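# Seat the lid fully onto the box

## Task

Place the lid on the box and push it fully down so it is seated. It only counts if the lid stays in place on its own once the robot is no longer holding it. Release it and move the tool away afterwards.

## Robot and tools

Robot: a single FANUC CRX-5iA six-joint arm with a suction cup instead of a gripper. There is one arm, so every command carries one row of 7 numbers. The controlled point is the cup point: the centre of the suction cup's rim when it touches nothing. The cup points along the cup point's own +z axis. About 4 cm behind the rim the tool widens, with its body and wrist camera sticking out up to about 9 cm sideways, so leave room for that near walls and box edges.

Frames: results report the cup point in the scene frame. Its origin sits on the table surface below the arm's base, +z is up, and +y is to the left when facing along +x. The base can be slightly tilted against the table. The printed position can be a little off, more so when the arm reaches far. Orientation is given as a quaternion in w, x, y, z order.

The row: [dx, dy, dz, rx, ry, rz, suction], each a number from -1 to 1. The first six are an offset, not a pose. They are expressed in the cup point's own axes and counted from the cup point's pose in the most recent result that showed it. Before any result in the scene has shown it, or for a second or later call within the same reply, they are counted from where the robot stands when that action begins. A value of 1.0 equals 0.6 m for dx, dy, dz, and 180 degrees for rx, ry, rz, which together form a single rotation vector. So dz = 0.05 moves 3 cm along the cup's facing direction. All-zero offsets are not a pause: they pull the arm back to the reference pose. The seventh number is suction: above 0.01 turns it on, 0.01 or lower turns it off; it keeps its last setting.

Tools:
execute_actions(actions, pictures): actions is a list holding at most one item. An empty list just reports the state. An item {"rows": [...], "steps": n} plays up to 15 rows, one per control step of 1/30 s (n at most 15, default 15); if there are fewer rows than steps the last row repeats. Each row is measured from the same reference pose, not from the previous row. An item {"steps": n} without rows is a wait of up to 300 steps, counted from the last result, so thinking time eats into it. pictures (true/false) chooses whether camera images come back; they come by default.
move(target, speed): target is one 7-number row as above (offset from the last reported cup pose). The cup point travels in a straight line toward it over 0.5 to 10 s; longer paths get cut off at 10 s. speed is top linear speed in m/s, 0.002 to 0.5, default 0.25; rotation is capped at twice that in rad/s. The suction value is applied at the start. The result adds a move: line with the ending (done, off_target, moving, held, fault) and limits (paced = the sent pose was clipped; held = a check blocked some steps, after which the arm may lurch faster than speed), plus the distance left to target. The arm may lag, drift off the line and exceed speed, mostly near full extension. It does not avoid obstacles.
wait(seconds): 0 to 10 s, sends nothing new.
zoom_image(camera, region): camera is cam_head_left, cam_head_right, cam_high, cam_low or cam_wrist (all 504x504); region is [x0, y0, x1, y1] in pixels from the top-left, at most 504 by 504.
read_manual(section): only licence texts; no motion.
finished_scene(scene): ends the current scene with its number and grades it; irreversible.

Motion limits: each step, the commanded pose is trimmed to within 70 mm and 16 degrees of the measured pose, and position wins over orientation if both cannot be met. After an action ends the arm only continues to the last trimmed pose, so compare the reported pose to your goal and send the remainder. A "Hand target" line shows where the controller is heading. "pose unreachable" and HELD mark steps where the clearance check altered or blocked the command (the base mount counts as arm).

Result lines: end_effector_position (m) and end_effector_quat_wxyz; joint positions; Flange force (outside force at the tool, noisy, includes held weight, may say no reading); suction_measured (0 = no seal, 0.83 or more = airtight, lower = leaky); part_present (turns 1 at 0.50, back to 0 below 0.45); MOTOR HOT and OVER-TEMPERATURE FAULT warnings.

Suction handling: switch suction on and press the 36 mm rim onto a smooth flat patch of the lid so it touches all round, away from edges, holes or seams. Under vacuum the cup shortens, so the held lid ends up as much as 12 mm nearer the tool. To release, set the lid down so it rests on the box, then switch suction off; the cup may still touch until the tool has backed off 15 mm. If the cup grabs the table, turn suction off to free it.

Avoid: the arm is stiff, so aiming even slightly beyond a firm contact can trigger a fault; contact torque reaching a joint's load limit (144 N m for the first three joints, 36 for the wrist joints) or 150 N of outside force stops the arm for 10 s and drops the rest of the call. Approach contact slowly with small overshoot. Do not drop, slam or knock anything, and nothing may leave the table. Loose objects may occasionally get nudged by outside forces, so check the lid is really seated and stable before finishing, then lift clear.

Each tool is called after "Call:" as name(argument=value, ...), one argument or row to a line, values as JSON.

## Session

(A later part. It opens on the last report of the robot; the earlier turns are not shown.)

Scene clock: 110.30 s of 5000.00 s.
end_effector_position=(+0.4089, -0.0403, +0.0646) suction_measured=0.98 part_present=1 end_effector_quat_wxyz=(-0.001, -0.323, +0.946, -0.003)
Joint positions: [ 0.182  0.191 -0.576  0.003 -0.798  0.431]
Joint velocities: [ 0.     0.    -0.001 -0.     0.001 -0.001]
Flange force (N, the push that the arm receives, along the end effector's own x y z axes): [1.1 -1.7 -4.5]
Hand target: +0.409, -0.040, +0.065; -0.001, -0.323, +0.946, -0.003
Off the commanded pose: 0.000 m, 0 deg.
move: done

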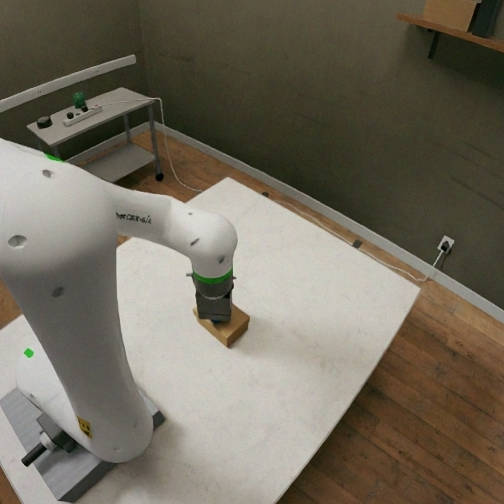

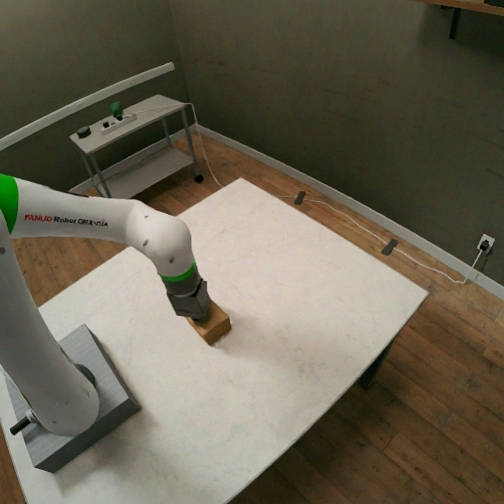

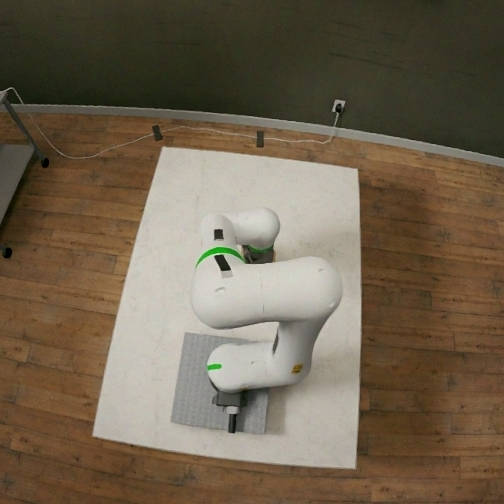

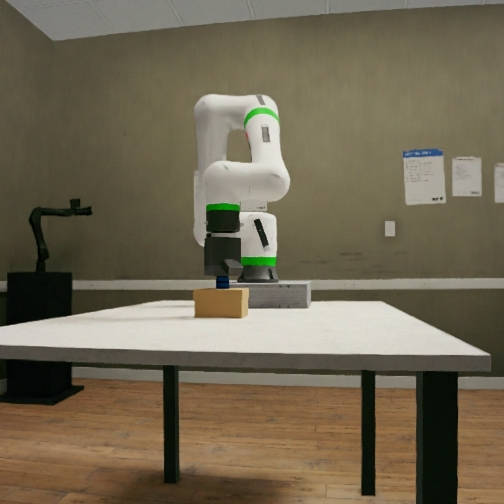

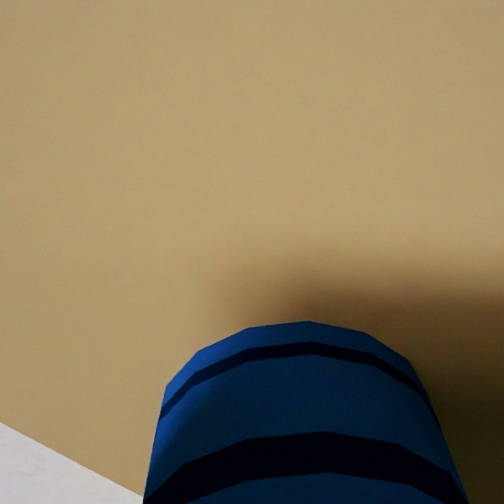

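Call:
move(
  target=[0,0,0.02,0,0,0,1],
  speed=0.015,
)

Call:
zoom_image(
  camera="cam_low",
  region=[175,260,275,330],
)

Scene clock: 121.87 s of 5000.00 s.
end_effector_position=(+0.4089, -0.0403, +0.0526) suction_measured=0.98 part_present=1 end_effector_quat_wxyz=(-0.001, -0.323, +0.946, -0.003)
Joint positions: [ 0.182  0.216 -0.583  0.003 -0.765  0.431]
Joint velocities: [ 0.     0.001  0.001 -0.     0.001 -0.   ]
Flange force (N, the push that the arm receives, along the end effector's own x y z axes): [8.4 4.3 -19.4]
Hand target: +0.409, -0.040, +0.053; -0.001, -0.323, +0.946, -0.003
Off the commanded pose: 0.000 m, 0 deg.
After step 90, 7.53 s passed at rest.
move: done

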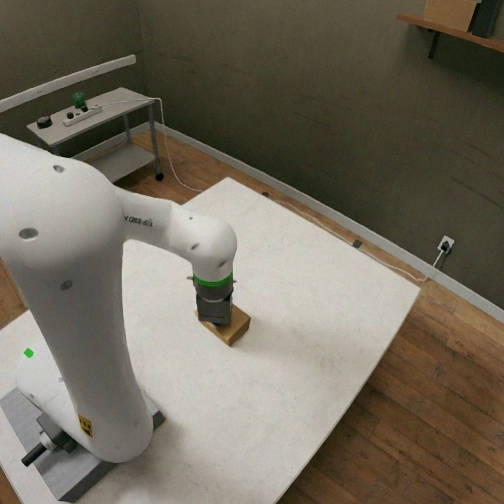

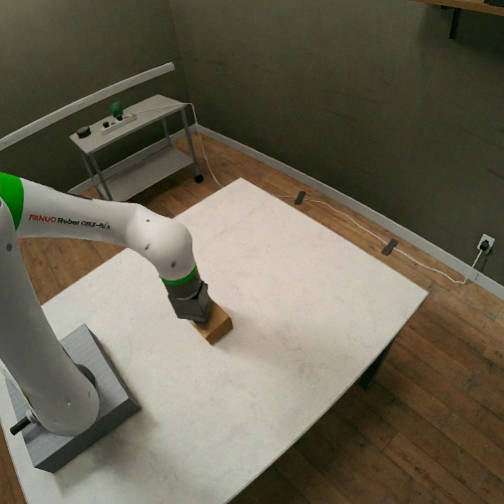

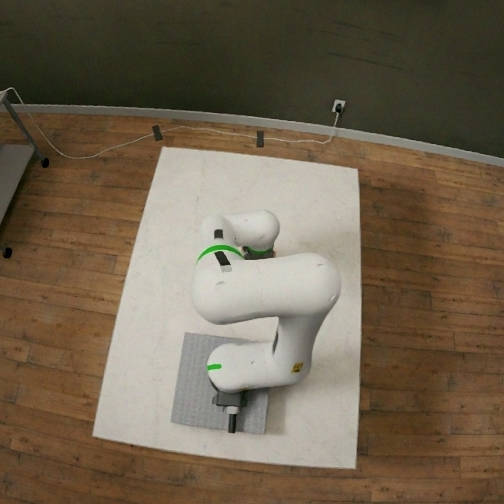

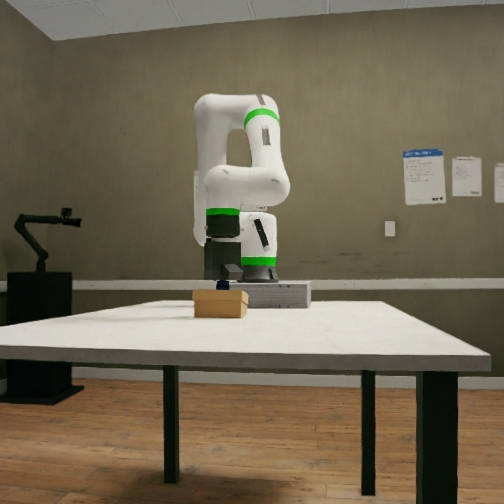

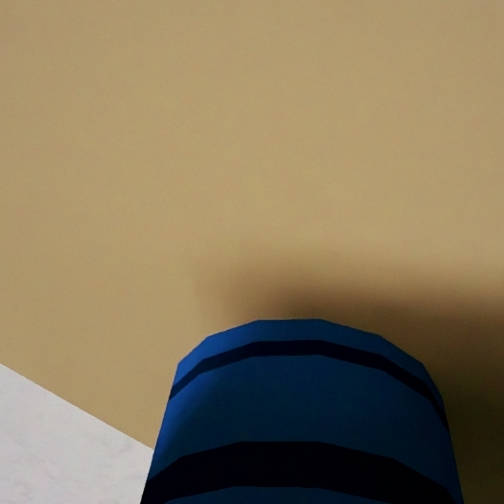

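Region (175, 260, 275, 330) of cam_low's 504x504 image, scaled by 5.040, with more detail than that image has; it fills the top 353 rows of this view, and the rest is white.

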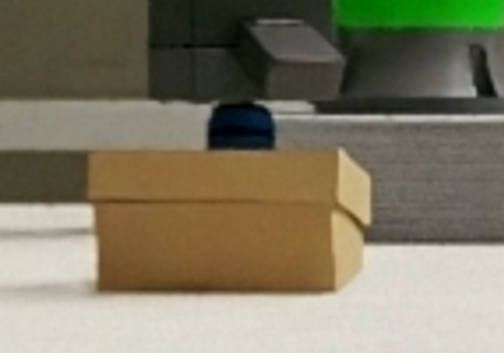

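Call:
move(
  target=[0,0,-0.03,0,0,0,1],
  speed=0.02,
)

Call:
move(
  target=[-0.0035,-0.0035,0,0,0,0,1],
  speed=0.02,
)

Call:
zoom_image(
  camera="cam_low",
  region=[175,260,275,330],
)

Call:
zoom_image(
  camera="cam_head_left",
  region=[180,270,270,360],
)

Scene clock: 132.77 s of 5000.00 s.
end_effector_position=(+0.4089, -0.0403, +0.0706) suction_measured=0.98 part_present=1 end_effector_quat_wxyz=(-0.001, -0.323, +0.946, -0.003)
Joint positions: [ 0.182  0.179 -0.571  0.003 -0.814  0.431]
Joint velocities: [ 0.001 -0.002 -0.001 -0.    -0.001  0.001]
Flange force (N, the push that the arm receives, along the end effector's own x y z axes): [4.1 2.1 -2.5]
Hand target: +0.409, -0.040, +0.071; -0.001, -0.323, +0.946, -0.003
Off the commanded pose: 0.000 m, 0 deg.
After step 90, 6.77 s passed at rest.
move: done

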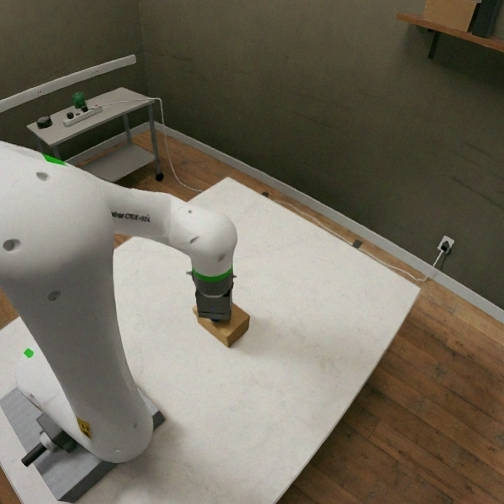

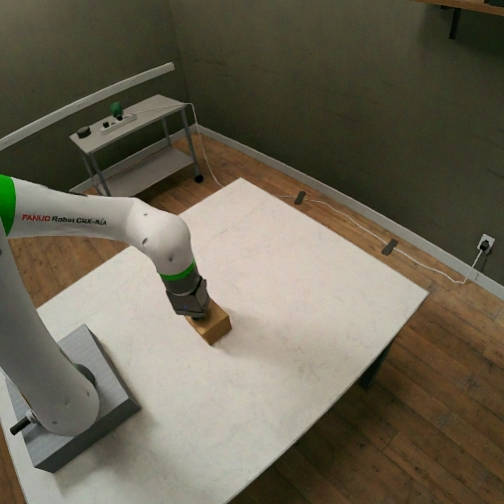

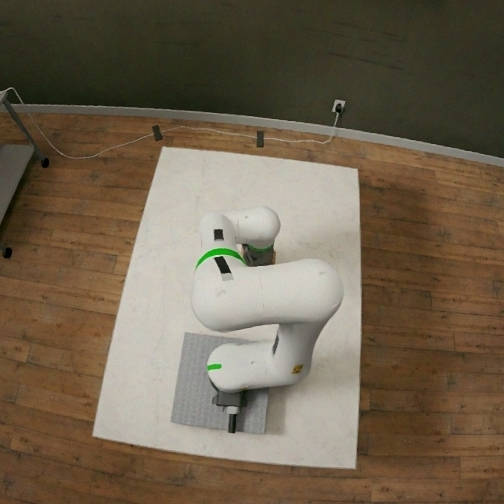

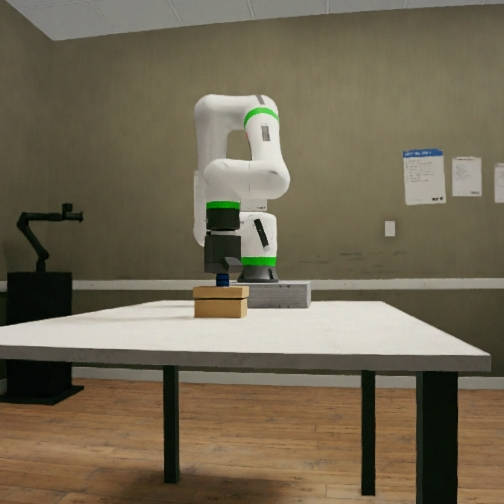

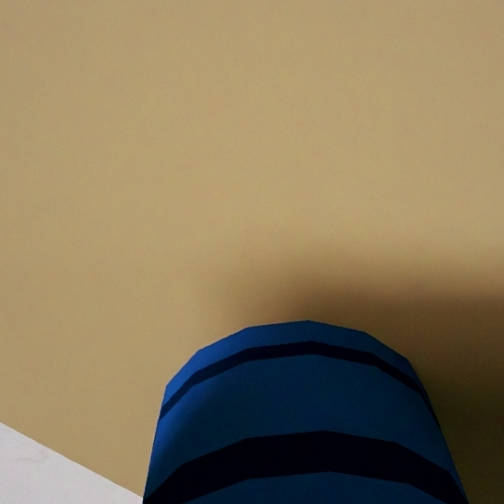

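Scene clock: 133.47 s of 5000.00 s.
end_effector_position=(+0.4118, -0.0407, +0.0706) suction_measured=0.98 part_present=1 end_effector_quat_wxyz=(-0.001, -0.323, +0.946, -0.003)
Joint positions: [ 0.179  0.186 -0.563  0.003 -0.816  0.433]
Joint velocities: [-0.     0.001 -0.     0.     0.     0.001]
Flange force (N, the push that the arm receives, along the end effector's own x y z axes): [3.7 -2.5 -2.8]
Hand target: +0.412, -0.041, +0.071; -0.001, -0.323, +0.946, -0.003
Off the commanded pose: 0.000 m, 0 deg.
move: done

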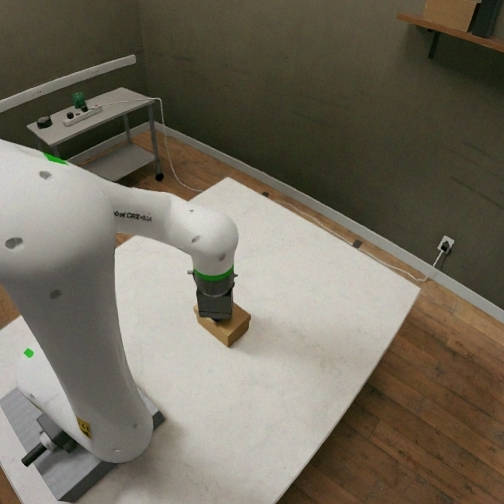

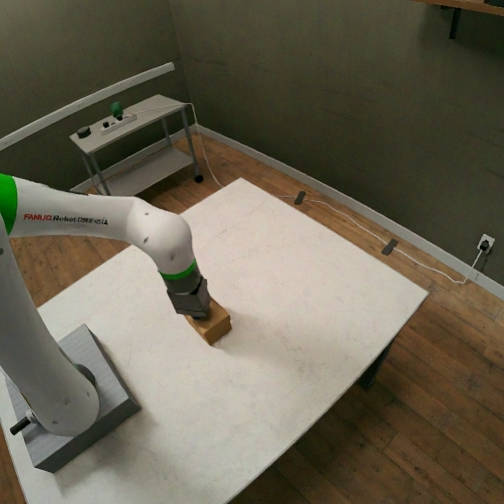

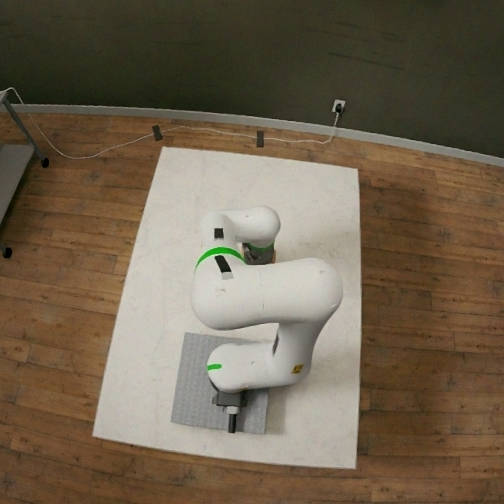

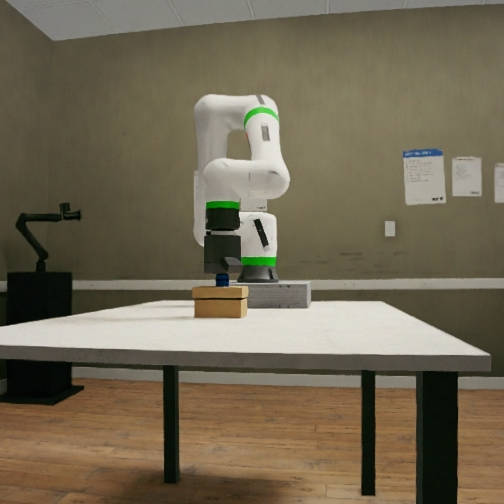

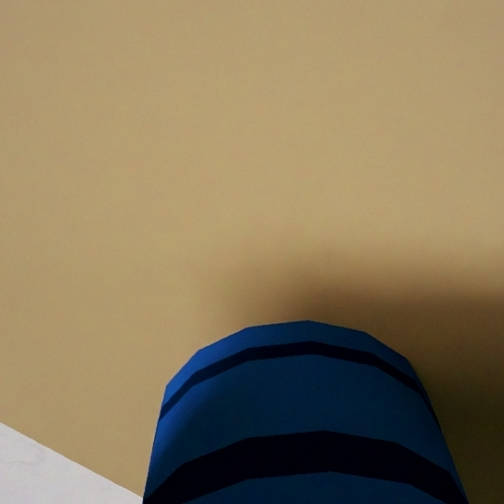

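Region (175, 260, 275, 330) of cam_low's 504x504 image, scaled by 5.040, with more detail than that image has; it fills the top 353 rows of this view, and the rest is white.

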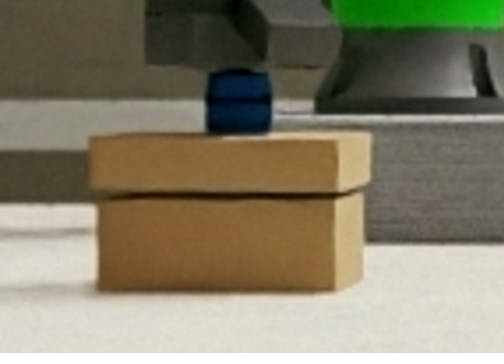

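Region (180, 270, 270, 360) of cam_head_left's 504x504 image, scaled by 5.600, with more detail than that image has.

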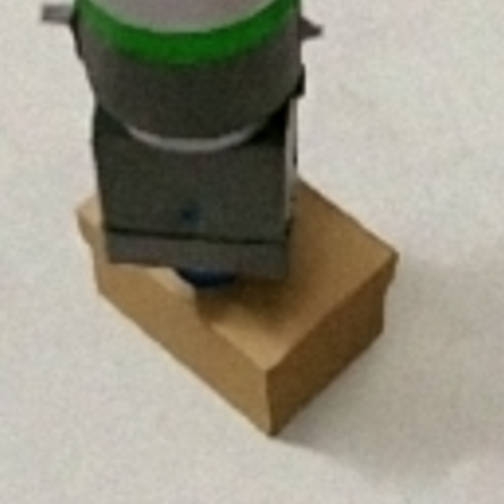

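Call:
move(
  target=[0,0,0,0,0,-0.005,1],
  speed=0.02,
)

Call:
move(
  target=[0,0,0.024,0,0,0,1],
  speed=0.015,
)

Call:
zoom_image(
  camera="cam_low",
  region=[175,260,275,330],
)

Call:
zoom_image(
  camera="cam_head_left",
  region=[180,270,270,360],
)

Scene clock: 152.23 s of 5000.00 s.
end_effector_position=(+0.4118, -0.0407, +0.0706) suction_measured=0.98 part_present=1 end_effector_quat_wxyz=(-0.001, -0.331, +0.944, -0.003)
Joint positions: [ 0.179  0.186 -0.563  0.003 -0.816  0.449]
Joint velocities: [-0.    -0.    -0.002 -0.     0.    -0.001]
Flange force (N, the push that the arm receives, along the end effector's own x y z axes): [2.7 1.4 -3.4]
Hand target: +0.412, -0.041, +0.071; -0.001, -0.331, +0.944, -0.003
Off the commanded pose: 0.000 m, 0 deg.
After step 90, 15.07 s passed at rest.
move: done

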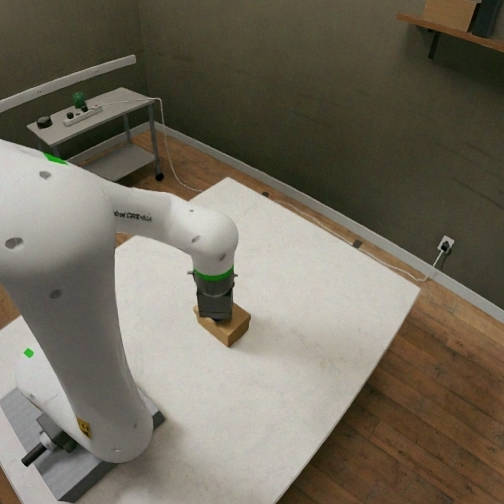

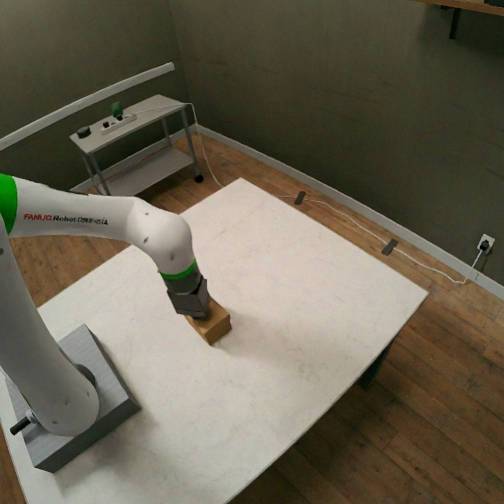

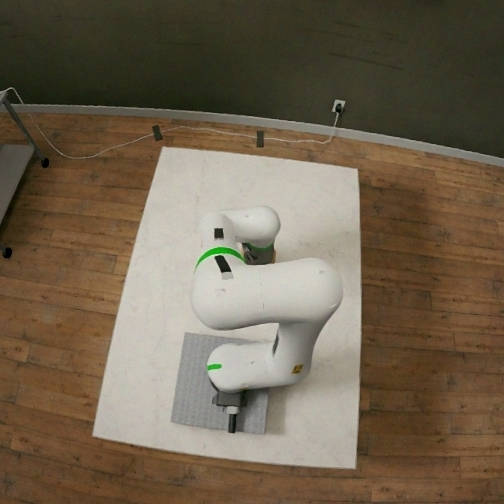

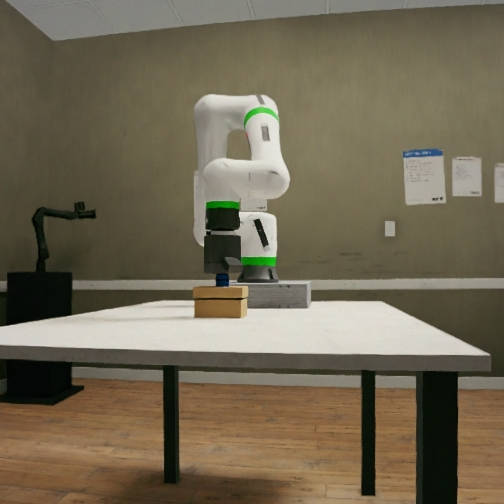

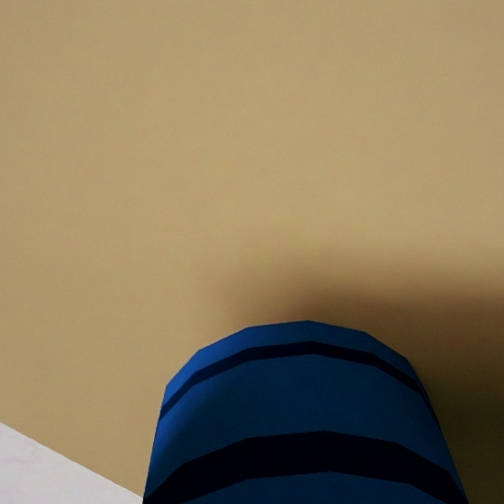

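Scene clock: 153.40 s of 5000.00 s.
end_effector_position=(+0.4118, -0.0407, +0.0562) suction_measured=0.98 part_present=1 end_effector_quat_wxyz=(-0.001, -0.331, +0.944, -0.003)
Joint positions: [ 0.179  0.215 -0.573  0.003 -0.777  0.449]
Joint velocities: [ 0.    -0.     0.001 -0.     0.001 -0.002]
Flange force (N, the push that the arm receives, along the end effector's own x y z axes): [3.6 -2.0 -1.1]
Hand target: +0.412, -0.041, +0.056; -0.001, -0.331, +0.944, -0.003
Off the commanded pose: 0.000 m, 0 deg.
move: done

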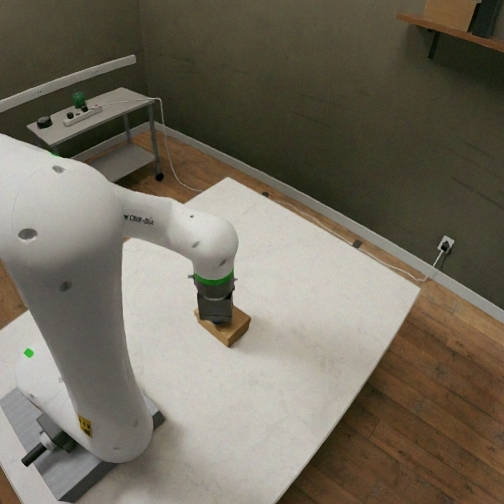

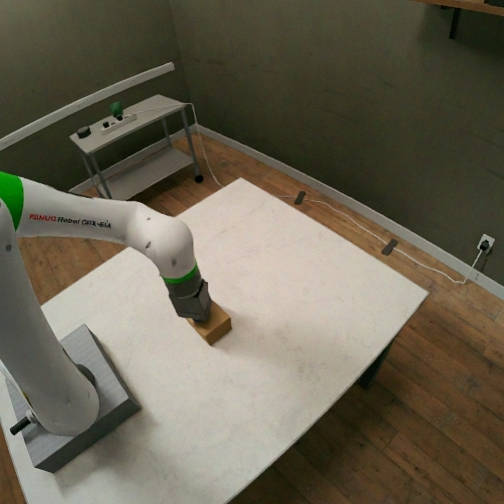

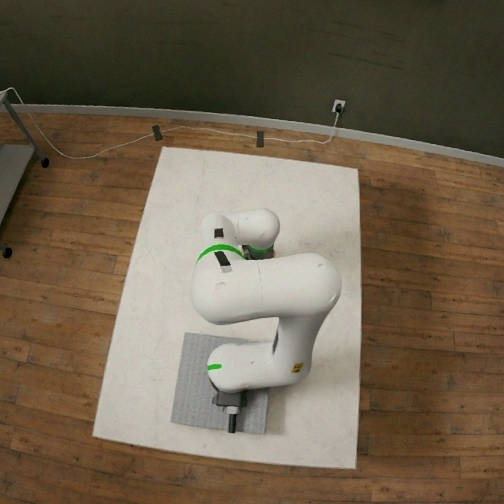

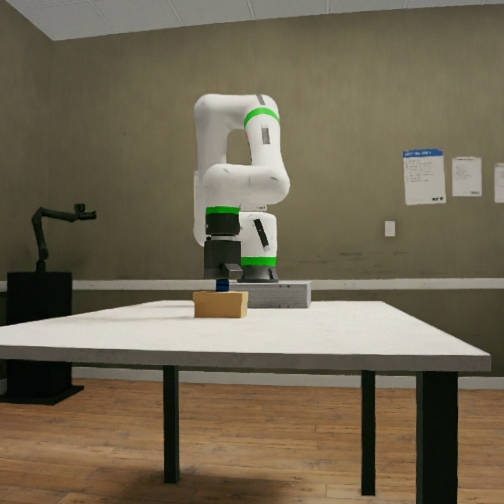

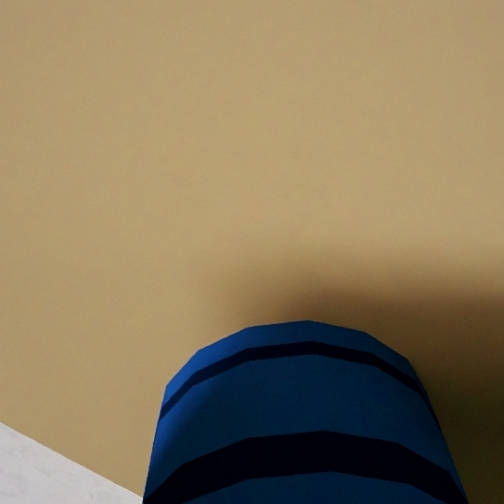

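Region (175, 260, 275, 330) of cam_low's 504x504 image, scaled by 5.040, with more detail than that image has; it fills the top 353 rows of this view, and the rest is white.

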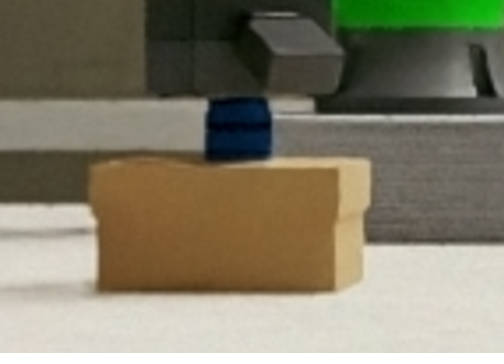

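Region (180, 270, 270, 360) of cam_head_left's 504x504 image, scaled by 5.600, with more detail than that image has.

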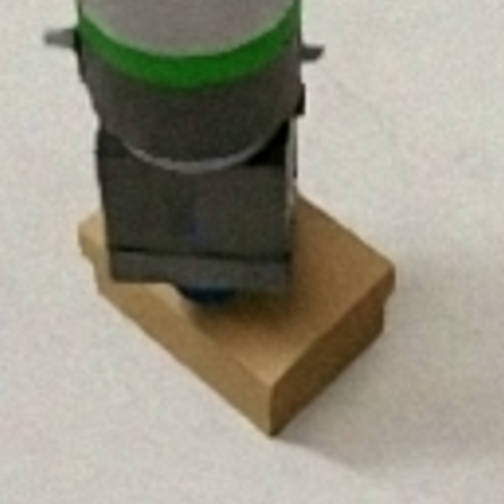

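Call:
move(
  target=[0,0,0.017,0,0,0,1],
  speed=0.015,
)

Call:
zoom_image(
  camera="cam_low",
  region=[175,260,275,330],
)

Scene clock: 162.23 s of 5000.00 s.
end_effector_position=(+0.4118, -0.0407, +0.0460) suction_measured=0.98 part_present=1 end_effector_quat_wxyz=(-0.001, -0.331, +0.944, -0.003)
Joint positions: [ 0.179  0.236 -0.579  0.003 -0.75   0.449]
Joint velocities: [ 0.001  0.001  0.    -0.     0.    -0.002]
Flange force (N, the push that the arm receives, along the end effector's own x y z axes): [1.8 -0.6 -1.4]
Hand target: +0.412, -0.041, +0.046; -0.001, -0.331, +0.944, -0.003
Off the commanded pose: 0.000 m, 0 deg.
After step 90, 4.93 s passed at rest.
move: done

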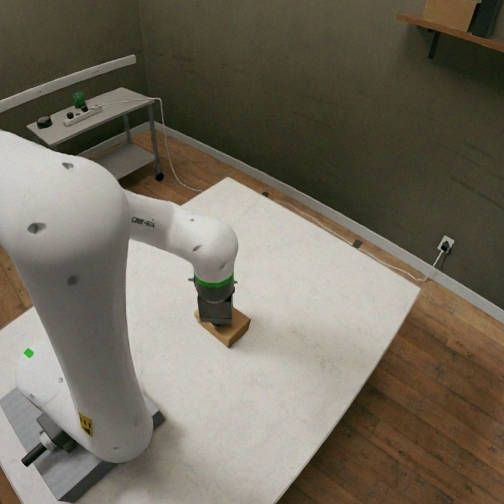

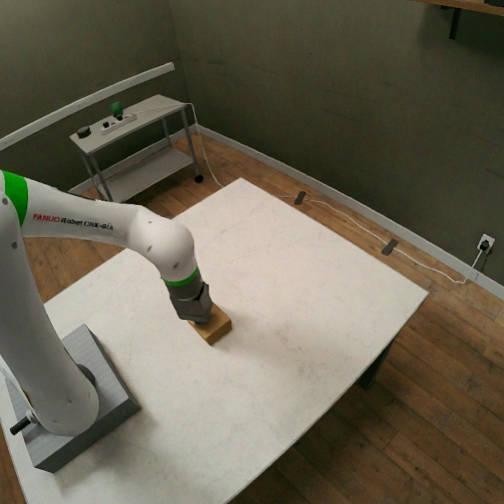

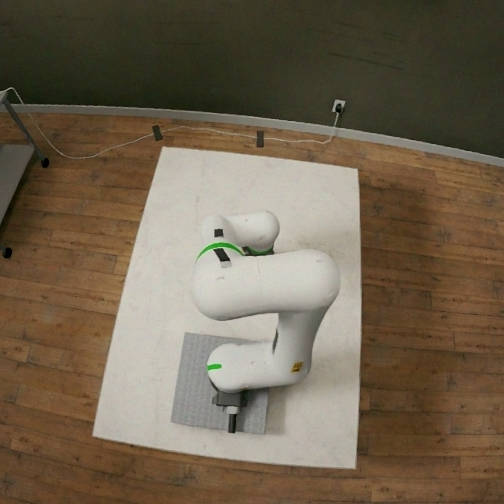

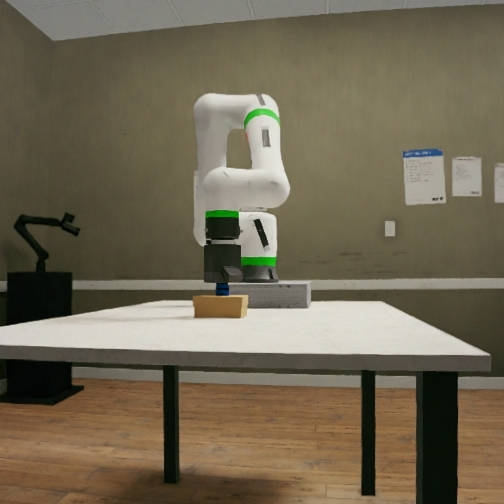

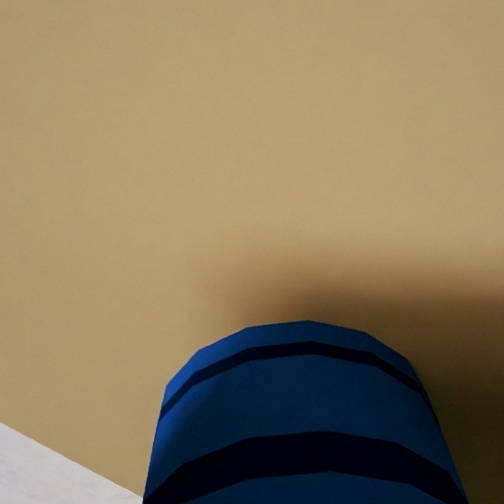

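Region (175, 260, 275, 330) of cam_low's 504x504 image, scaled by 5.040, with more detail than that image has; it fills the top 353 rows of this view, and the rest is white.

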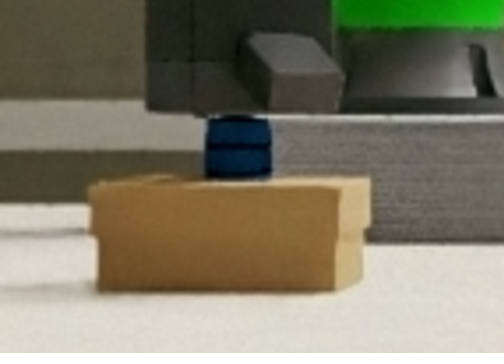

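Call:
move(
  target=[0,0,0.005,0,0,0,1],
  speed=0.01,
)

Scene clock: 167.30 s of 5000.00 s.
end_effector_position=(+0.4118, -0.0408, +0.0430) suction_measured=0.98 part_present=1 end_effector_quat_wxyz=(-0.001, -0.331, +0.944, -0.003)
Joint positions: [ 0.179  0.243 -0.581  0.003 -0.741  0.449]
Joint velocities: [-0.001 -0.001 -0.001  0.     0.    -0.001]
Flange force (N, the push that the arm receives, along the end effector's own x y z axes): [3.3 0.5 -3.8]
Hand target: +0.412, -0.041, +0.043; -0.001, -0.331, +0.944, -0.003
Off the commanded pose: 0.000 m, 0 deg.
After step 90, 1.37 s passed at rest.
move: done

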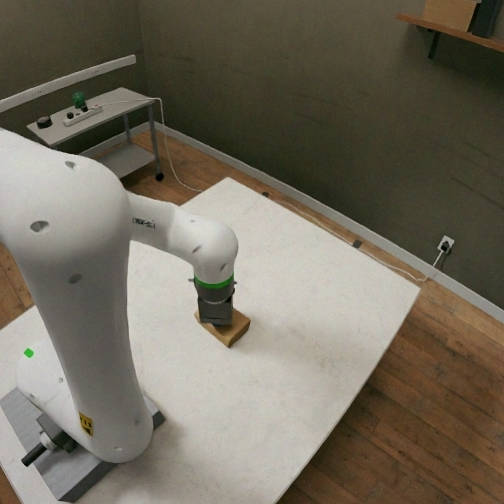

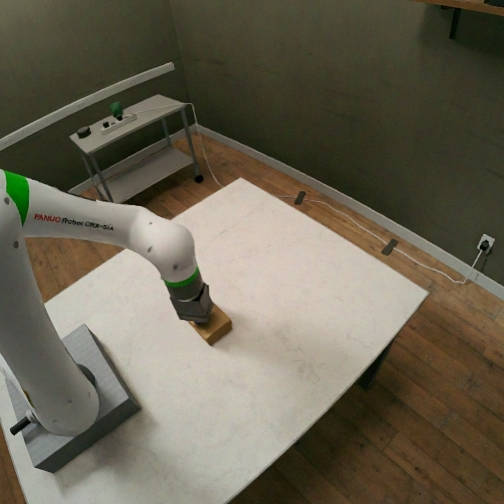

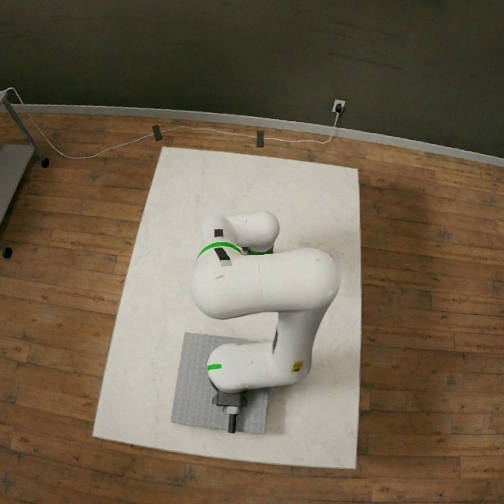

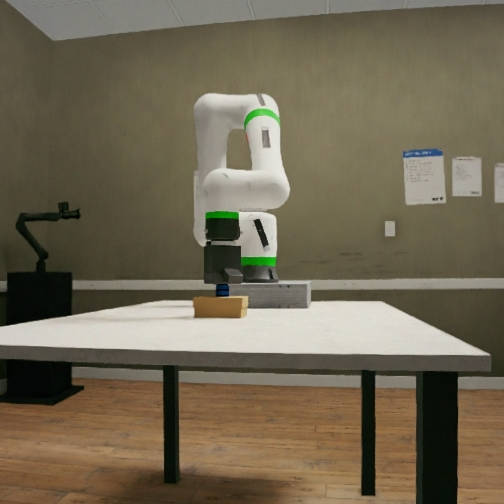

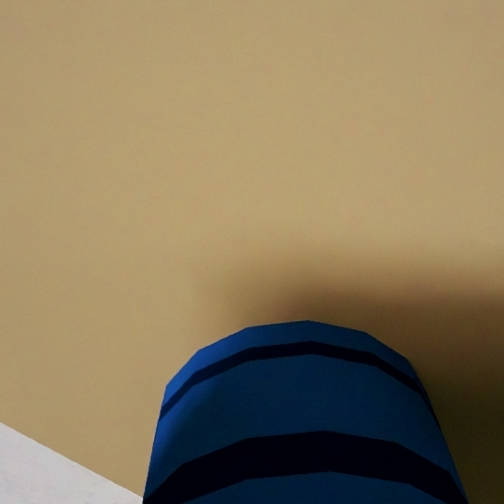

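Call:
move(
  target=[0,0,0.0015,0,0,0,1],
  speed=0.01,
)

Scene clock: 173.60 s of 5000.00 s.
end_effector_position=(+0.4118, -0.0408, +0.0421) suction_measured=0.98 part_present=1 end_effector_quat_wxyz=(-0.001, -0.331, +0.944, -0.003)
Joint positions: [ 0.179  0.245 -0.581  0.003 -0.739  0.449]
Joint velocities: [ 0.     0.001  0.002 -0.    -0.    -0.   ]
Flange force (N, the push that the arm receives, along the end effector's own x y z axes): [1.4 -5.6 -0.5]
Hand target: +0.412, -0.041, +0.042; -0.001, -0.331, +0.944, -0.003
Off the commanded pose: 0.000 m, 0 deg.
After step 90, 2.60 s passed at rest.
move: done

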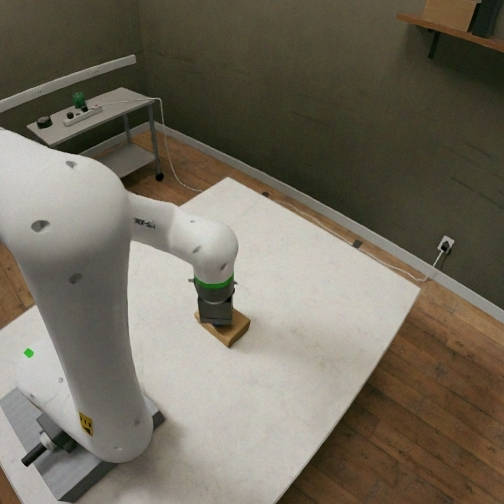

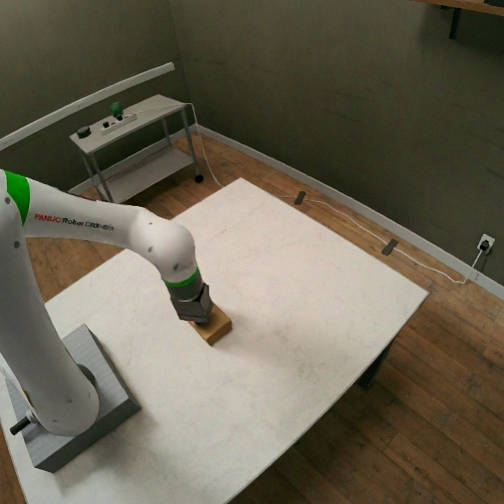

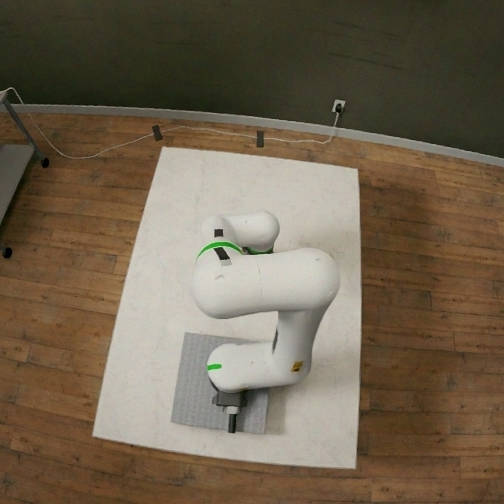

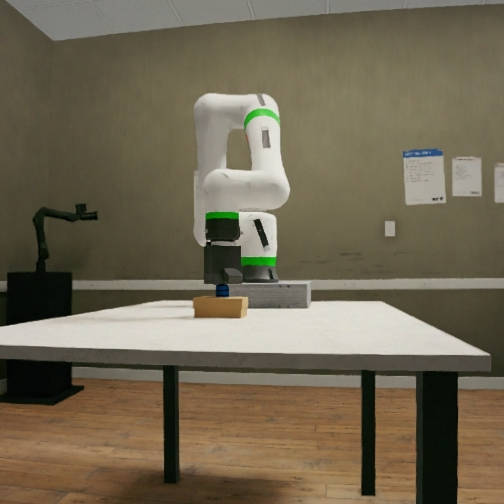

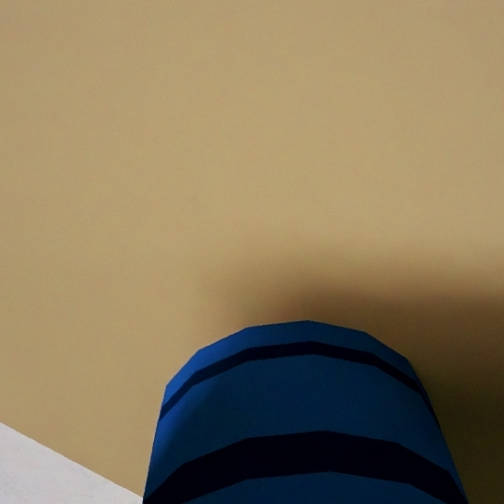

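Release with the spring extending (pushes lid down), then check.

Call:
execute_actions(
  actions=[
    {"rows":[[0,0,0.001,0,0,0,0]],"steps":15},
  ],
  pictures=false,
)

Call:
execute_actions(
  actions=[
    {"steps":20},
  ],
  pictures=false,
)

Call:
move(
  target=[0,0,-0.25,0,0,0,0],
)

Call:
zoom_image(
  camera="cam_low",
  region=[175,260,275,330],
)

Scene clock: 183.87 s of 5000.00 s.
end_effector_position=(+0.4118, -0.0408, +0.0415) suction_measured=0.01 part_present=0 end_effector_quat_wxyz=(-0.001, -0.331, +0.944, -0.003)
Joint positions: [ 0.179  0.246 -0.582  0.003 -0.737  0.449]
Joint velocities: [ 0.    -0.001  0.001  0.    -0.    -0.002]
Flange force (N, the push that the arm receives, along the end effector's own x y z axes): [2.2 -1.4 -14.5]
Hand target: +0.412, -0.041, +0.041; -0.001, -0.331, +0.944, -0.003
Off the commanded pose: 0.000 m, 0 deg.
Steps of this call (steps 1 to 90: nothing new was sent; then 6.77 s passed at rest; steps 91 to 105: all 15 steps of this action). Readings (end_effector_position | what the end effector reports):
91: (+0.4118, -0.0408, +0.0420) | suction_measured=0.76 part_present=1
92: (+0.4118, -0.0408, +0.0418) | suction_measured=0.10 part_present=0
94: (+0.4119, -0.0408, +0.0416) | suction_measured=0.01 part_present=0
98: (+0.4119, -0.0408, +0.0415) | suction_measured=0.01 part_present=0
105: the state above

Scene clock: 184.53 s of 5000.00 s.
end_effector_position=(+0.4118, -0.0408, +0.0415) suction_measured=0.01 part_present=0 end_effector_quat_wxyz=(-0.001, -0.331, +0.944, -0.003)
Joint positions: [ 0.179  0.246 -0.582  0.003 -0.737  0.449]
Joint velocities: [-0.    -0.     0.    -0.    -0.     0.001]
Flange force (N, the push that the arm receives, along the end effector's own x y z axes): [3.0 -2.9 -12.6]
Hand target: +0.412, -0.041, +0.041; -0.001, -0.331, +0.944, -0.003
Off the commanded pose: 0.000 m, 0 deg.
Steps of this call (steps 1 to 20: nothing new was sent). Readings (end_effector_position | what the end effector reports):
1: (+0.4118, -0.0408, +0.0415) | suction_measured=0.01 part_present=0
2: (+0.4118, -0.0408, +0.0415) | suction_measured=0.01 part_present=0
4: (+0.4118, -0.0408, +0.0415) | suction_measured=0.01 part_present=0
8: (+0.4118, -0.0408, +0.0415) | suction_measured=0.01 part_present=0
20: the state above

Scene clock: 185.57 s of 5000.00 s.
end_effector_position=(+0.4118, -0.0403, +0.1918) suction_measured=0.01 part_present=0 end_effector_quat_wxyz=(-0.001, -0.330, +0.944, -0.003)
Joint positions: [ 0.179 -0.003 -0.431  0.003 -1.136  0.449]
Joint velocities: [ 0.    -0.001 -0.001 -0.     0.    -0.   ]
Flange force (N, the push that the arm receives, along the end effector's own x y z axes): [2.4 0.7 -1.0]
Hand target: +0.412, -0.040, +0.192; -0.001, -0.330, +0.944, -0.003
Off the commanded pose: 0.001 m, 0 deg.
move: done

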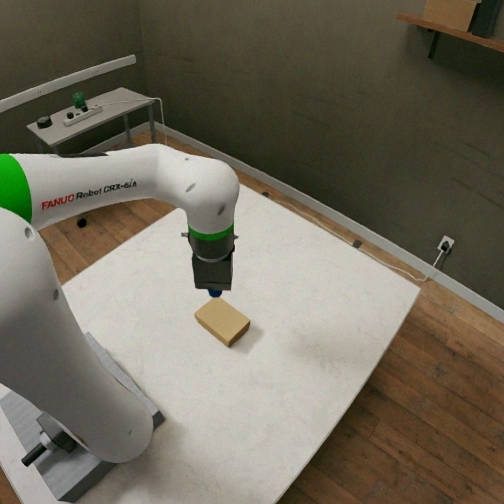

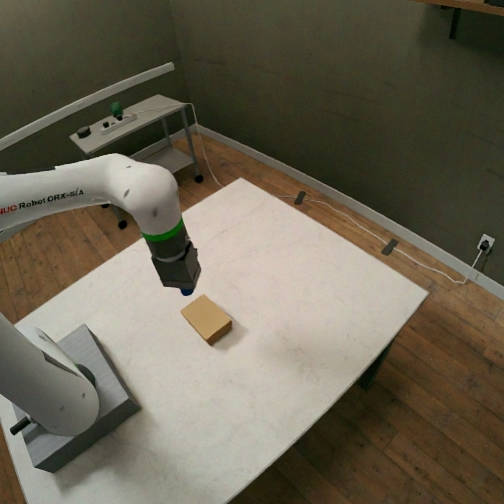

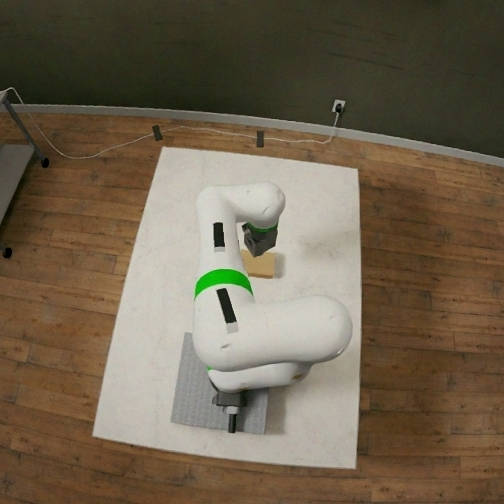

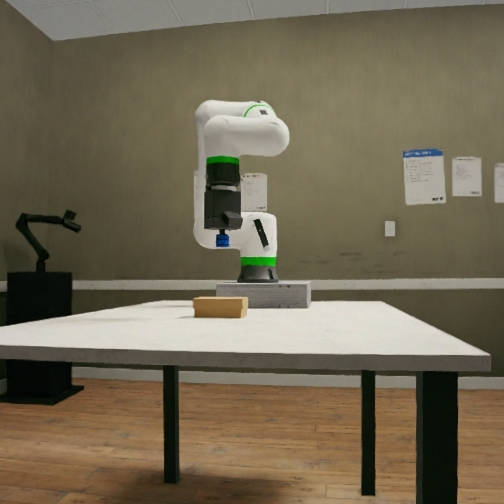

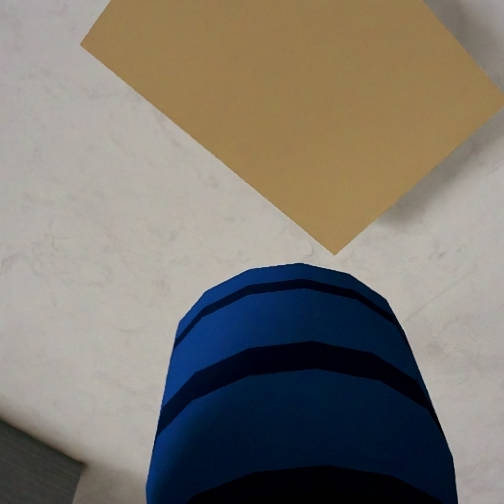

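Region (175, 260, 275, 330) of cam_low's 504x504 image, scaled by 5.040, with more detail than that image has; it fills the top 353 rows of this view, and the rest is white.

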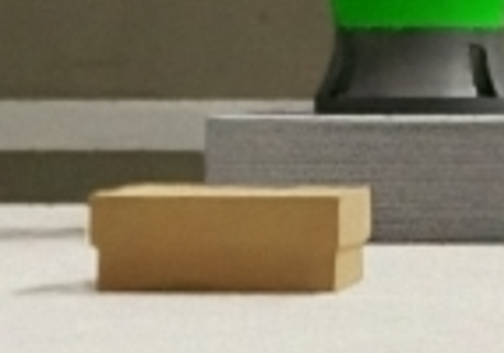

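Call:
finished_scene(
  scene=2,
)

The scene is finished: the task was done.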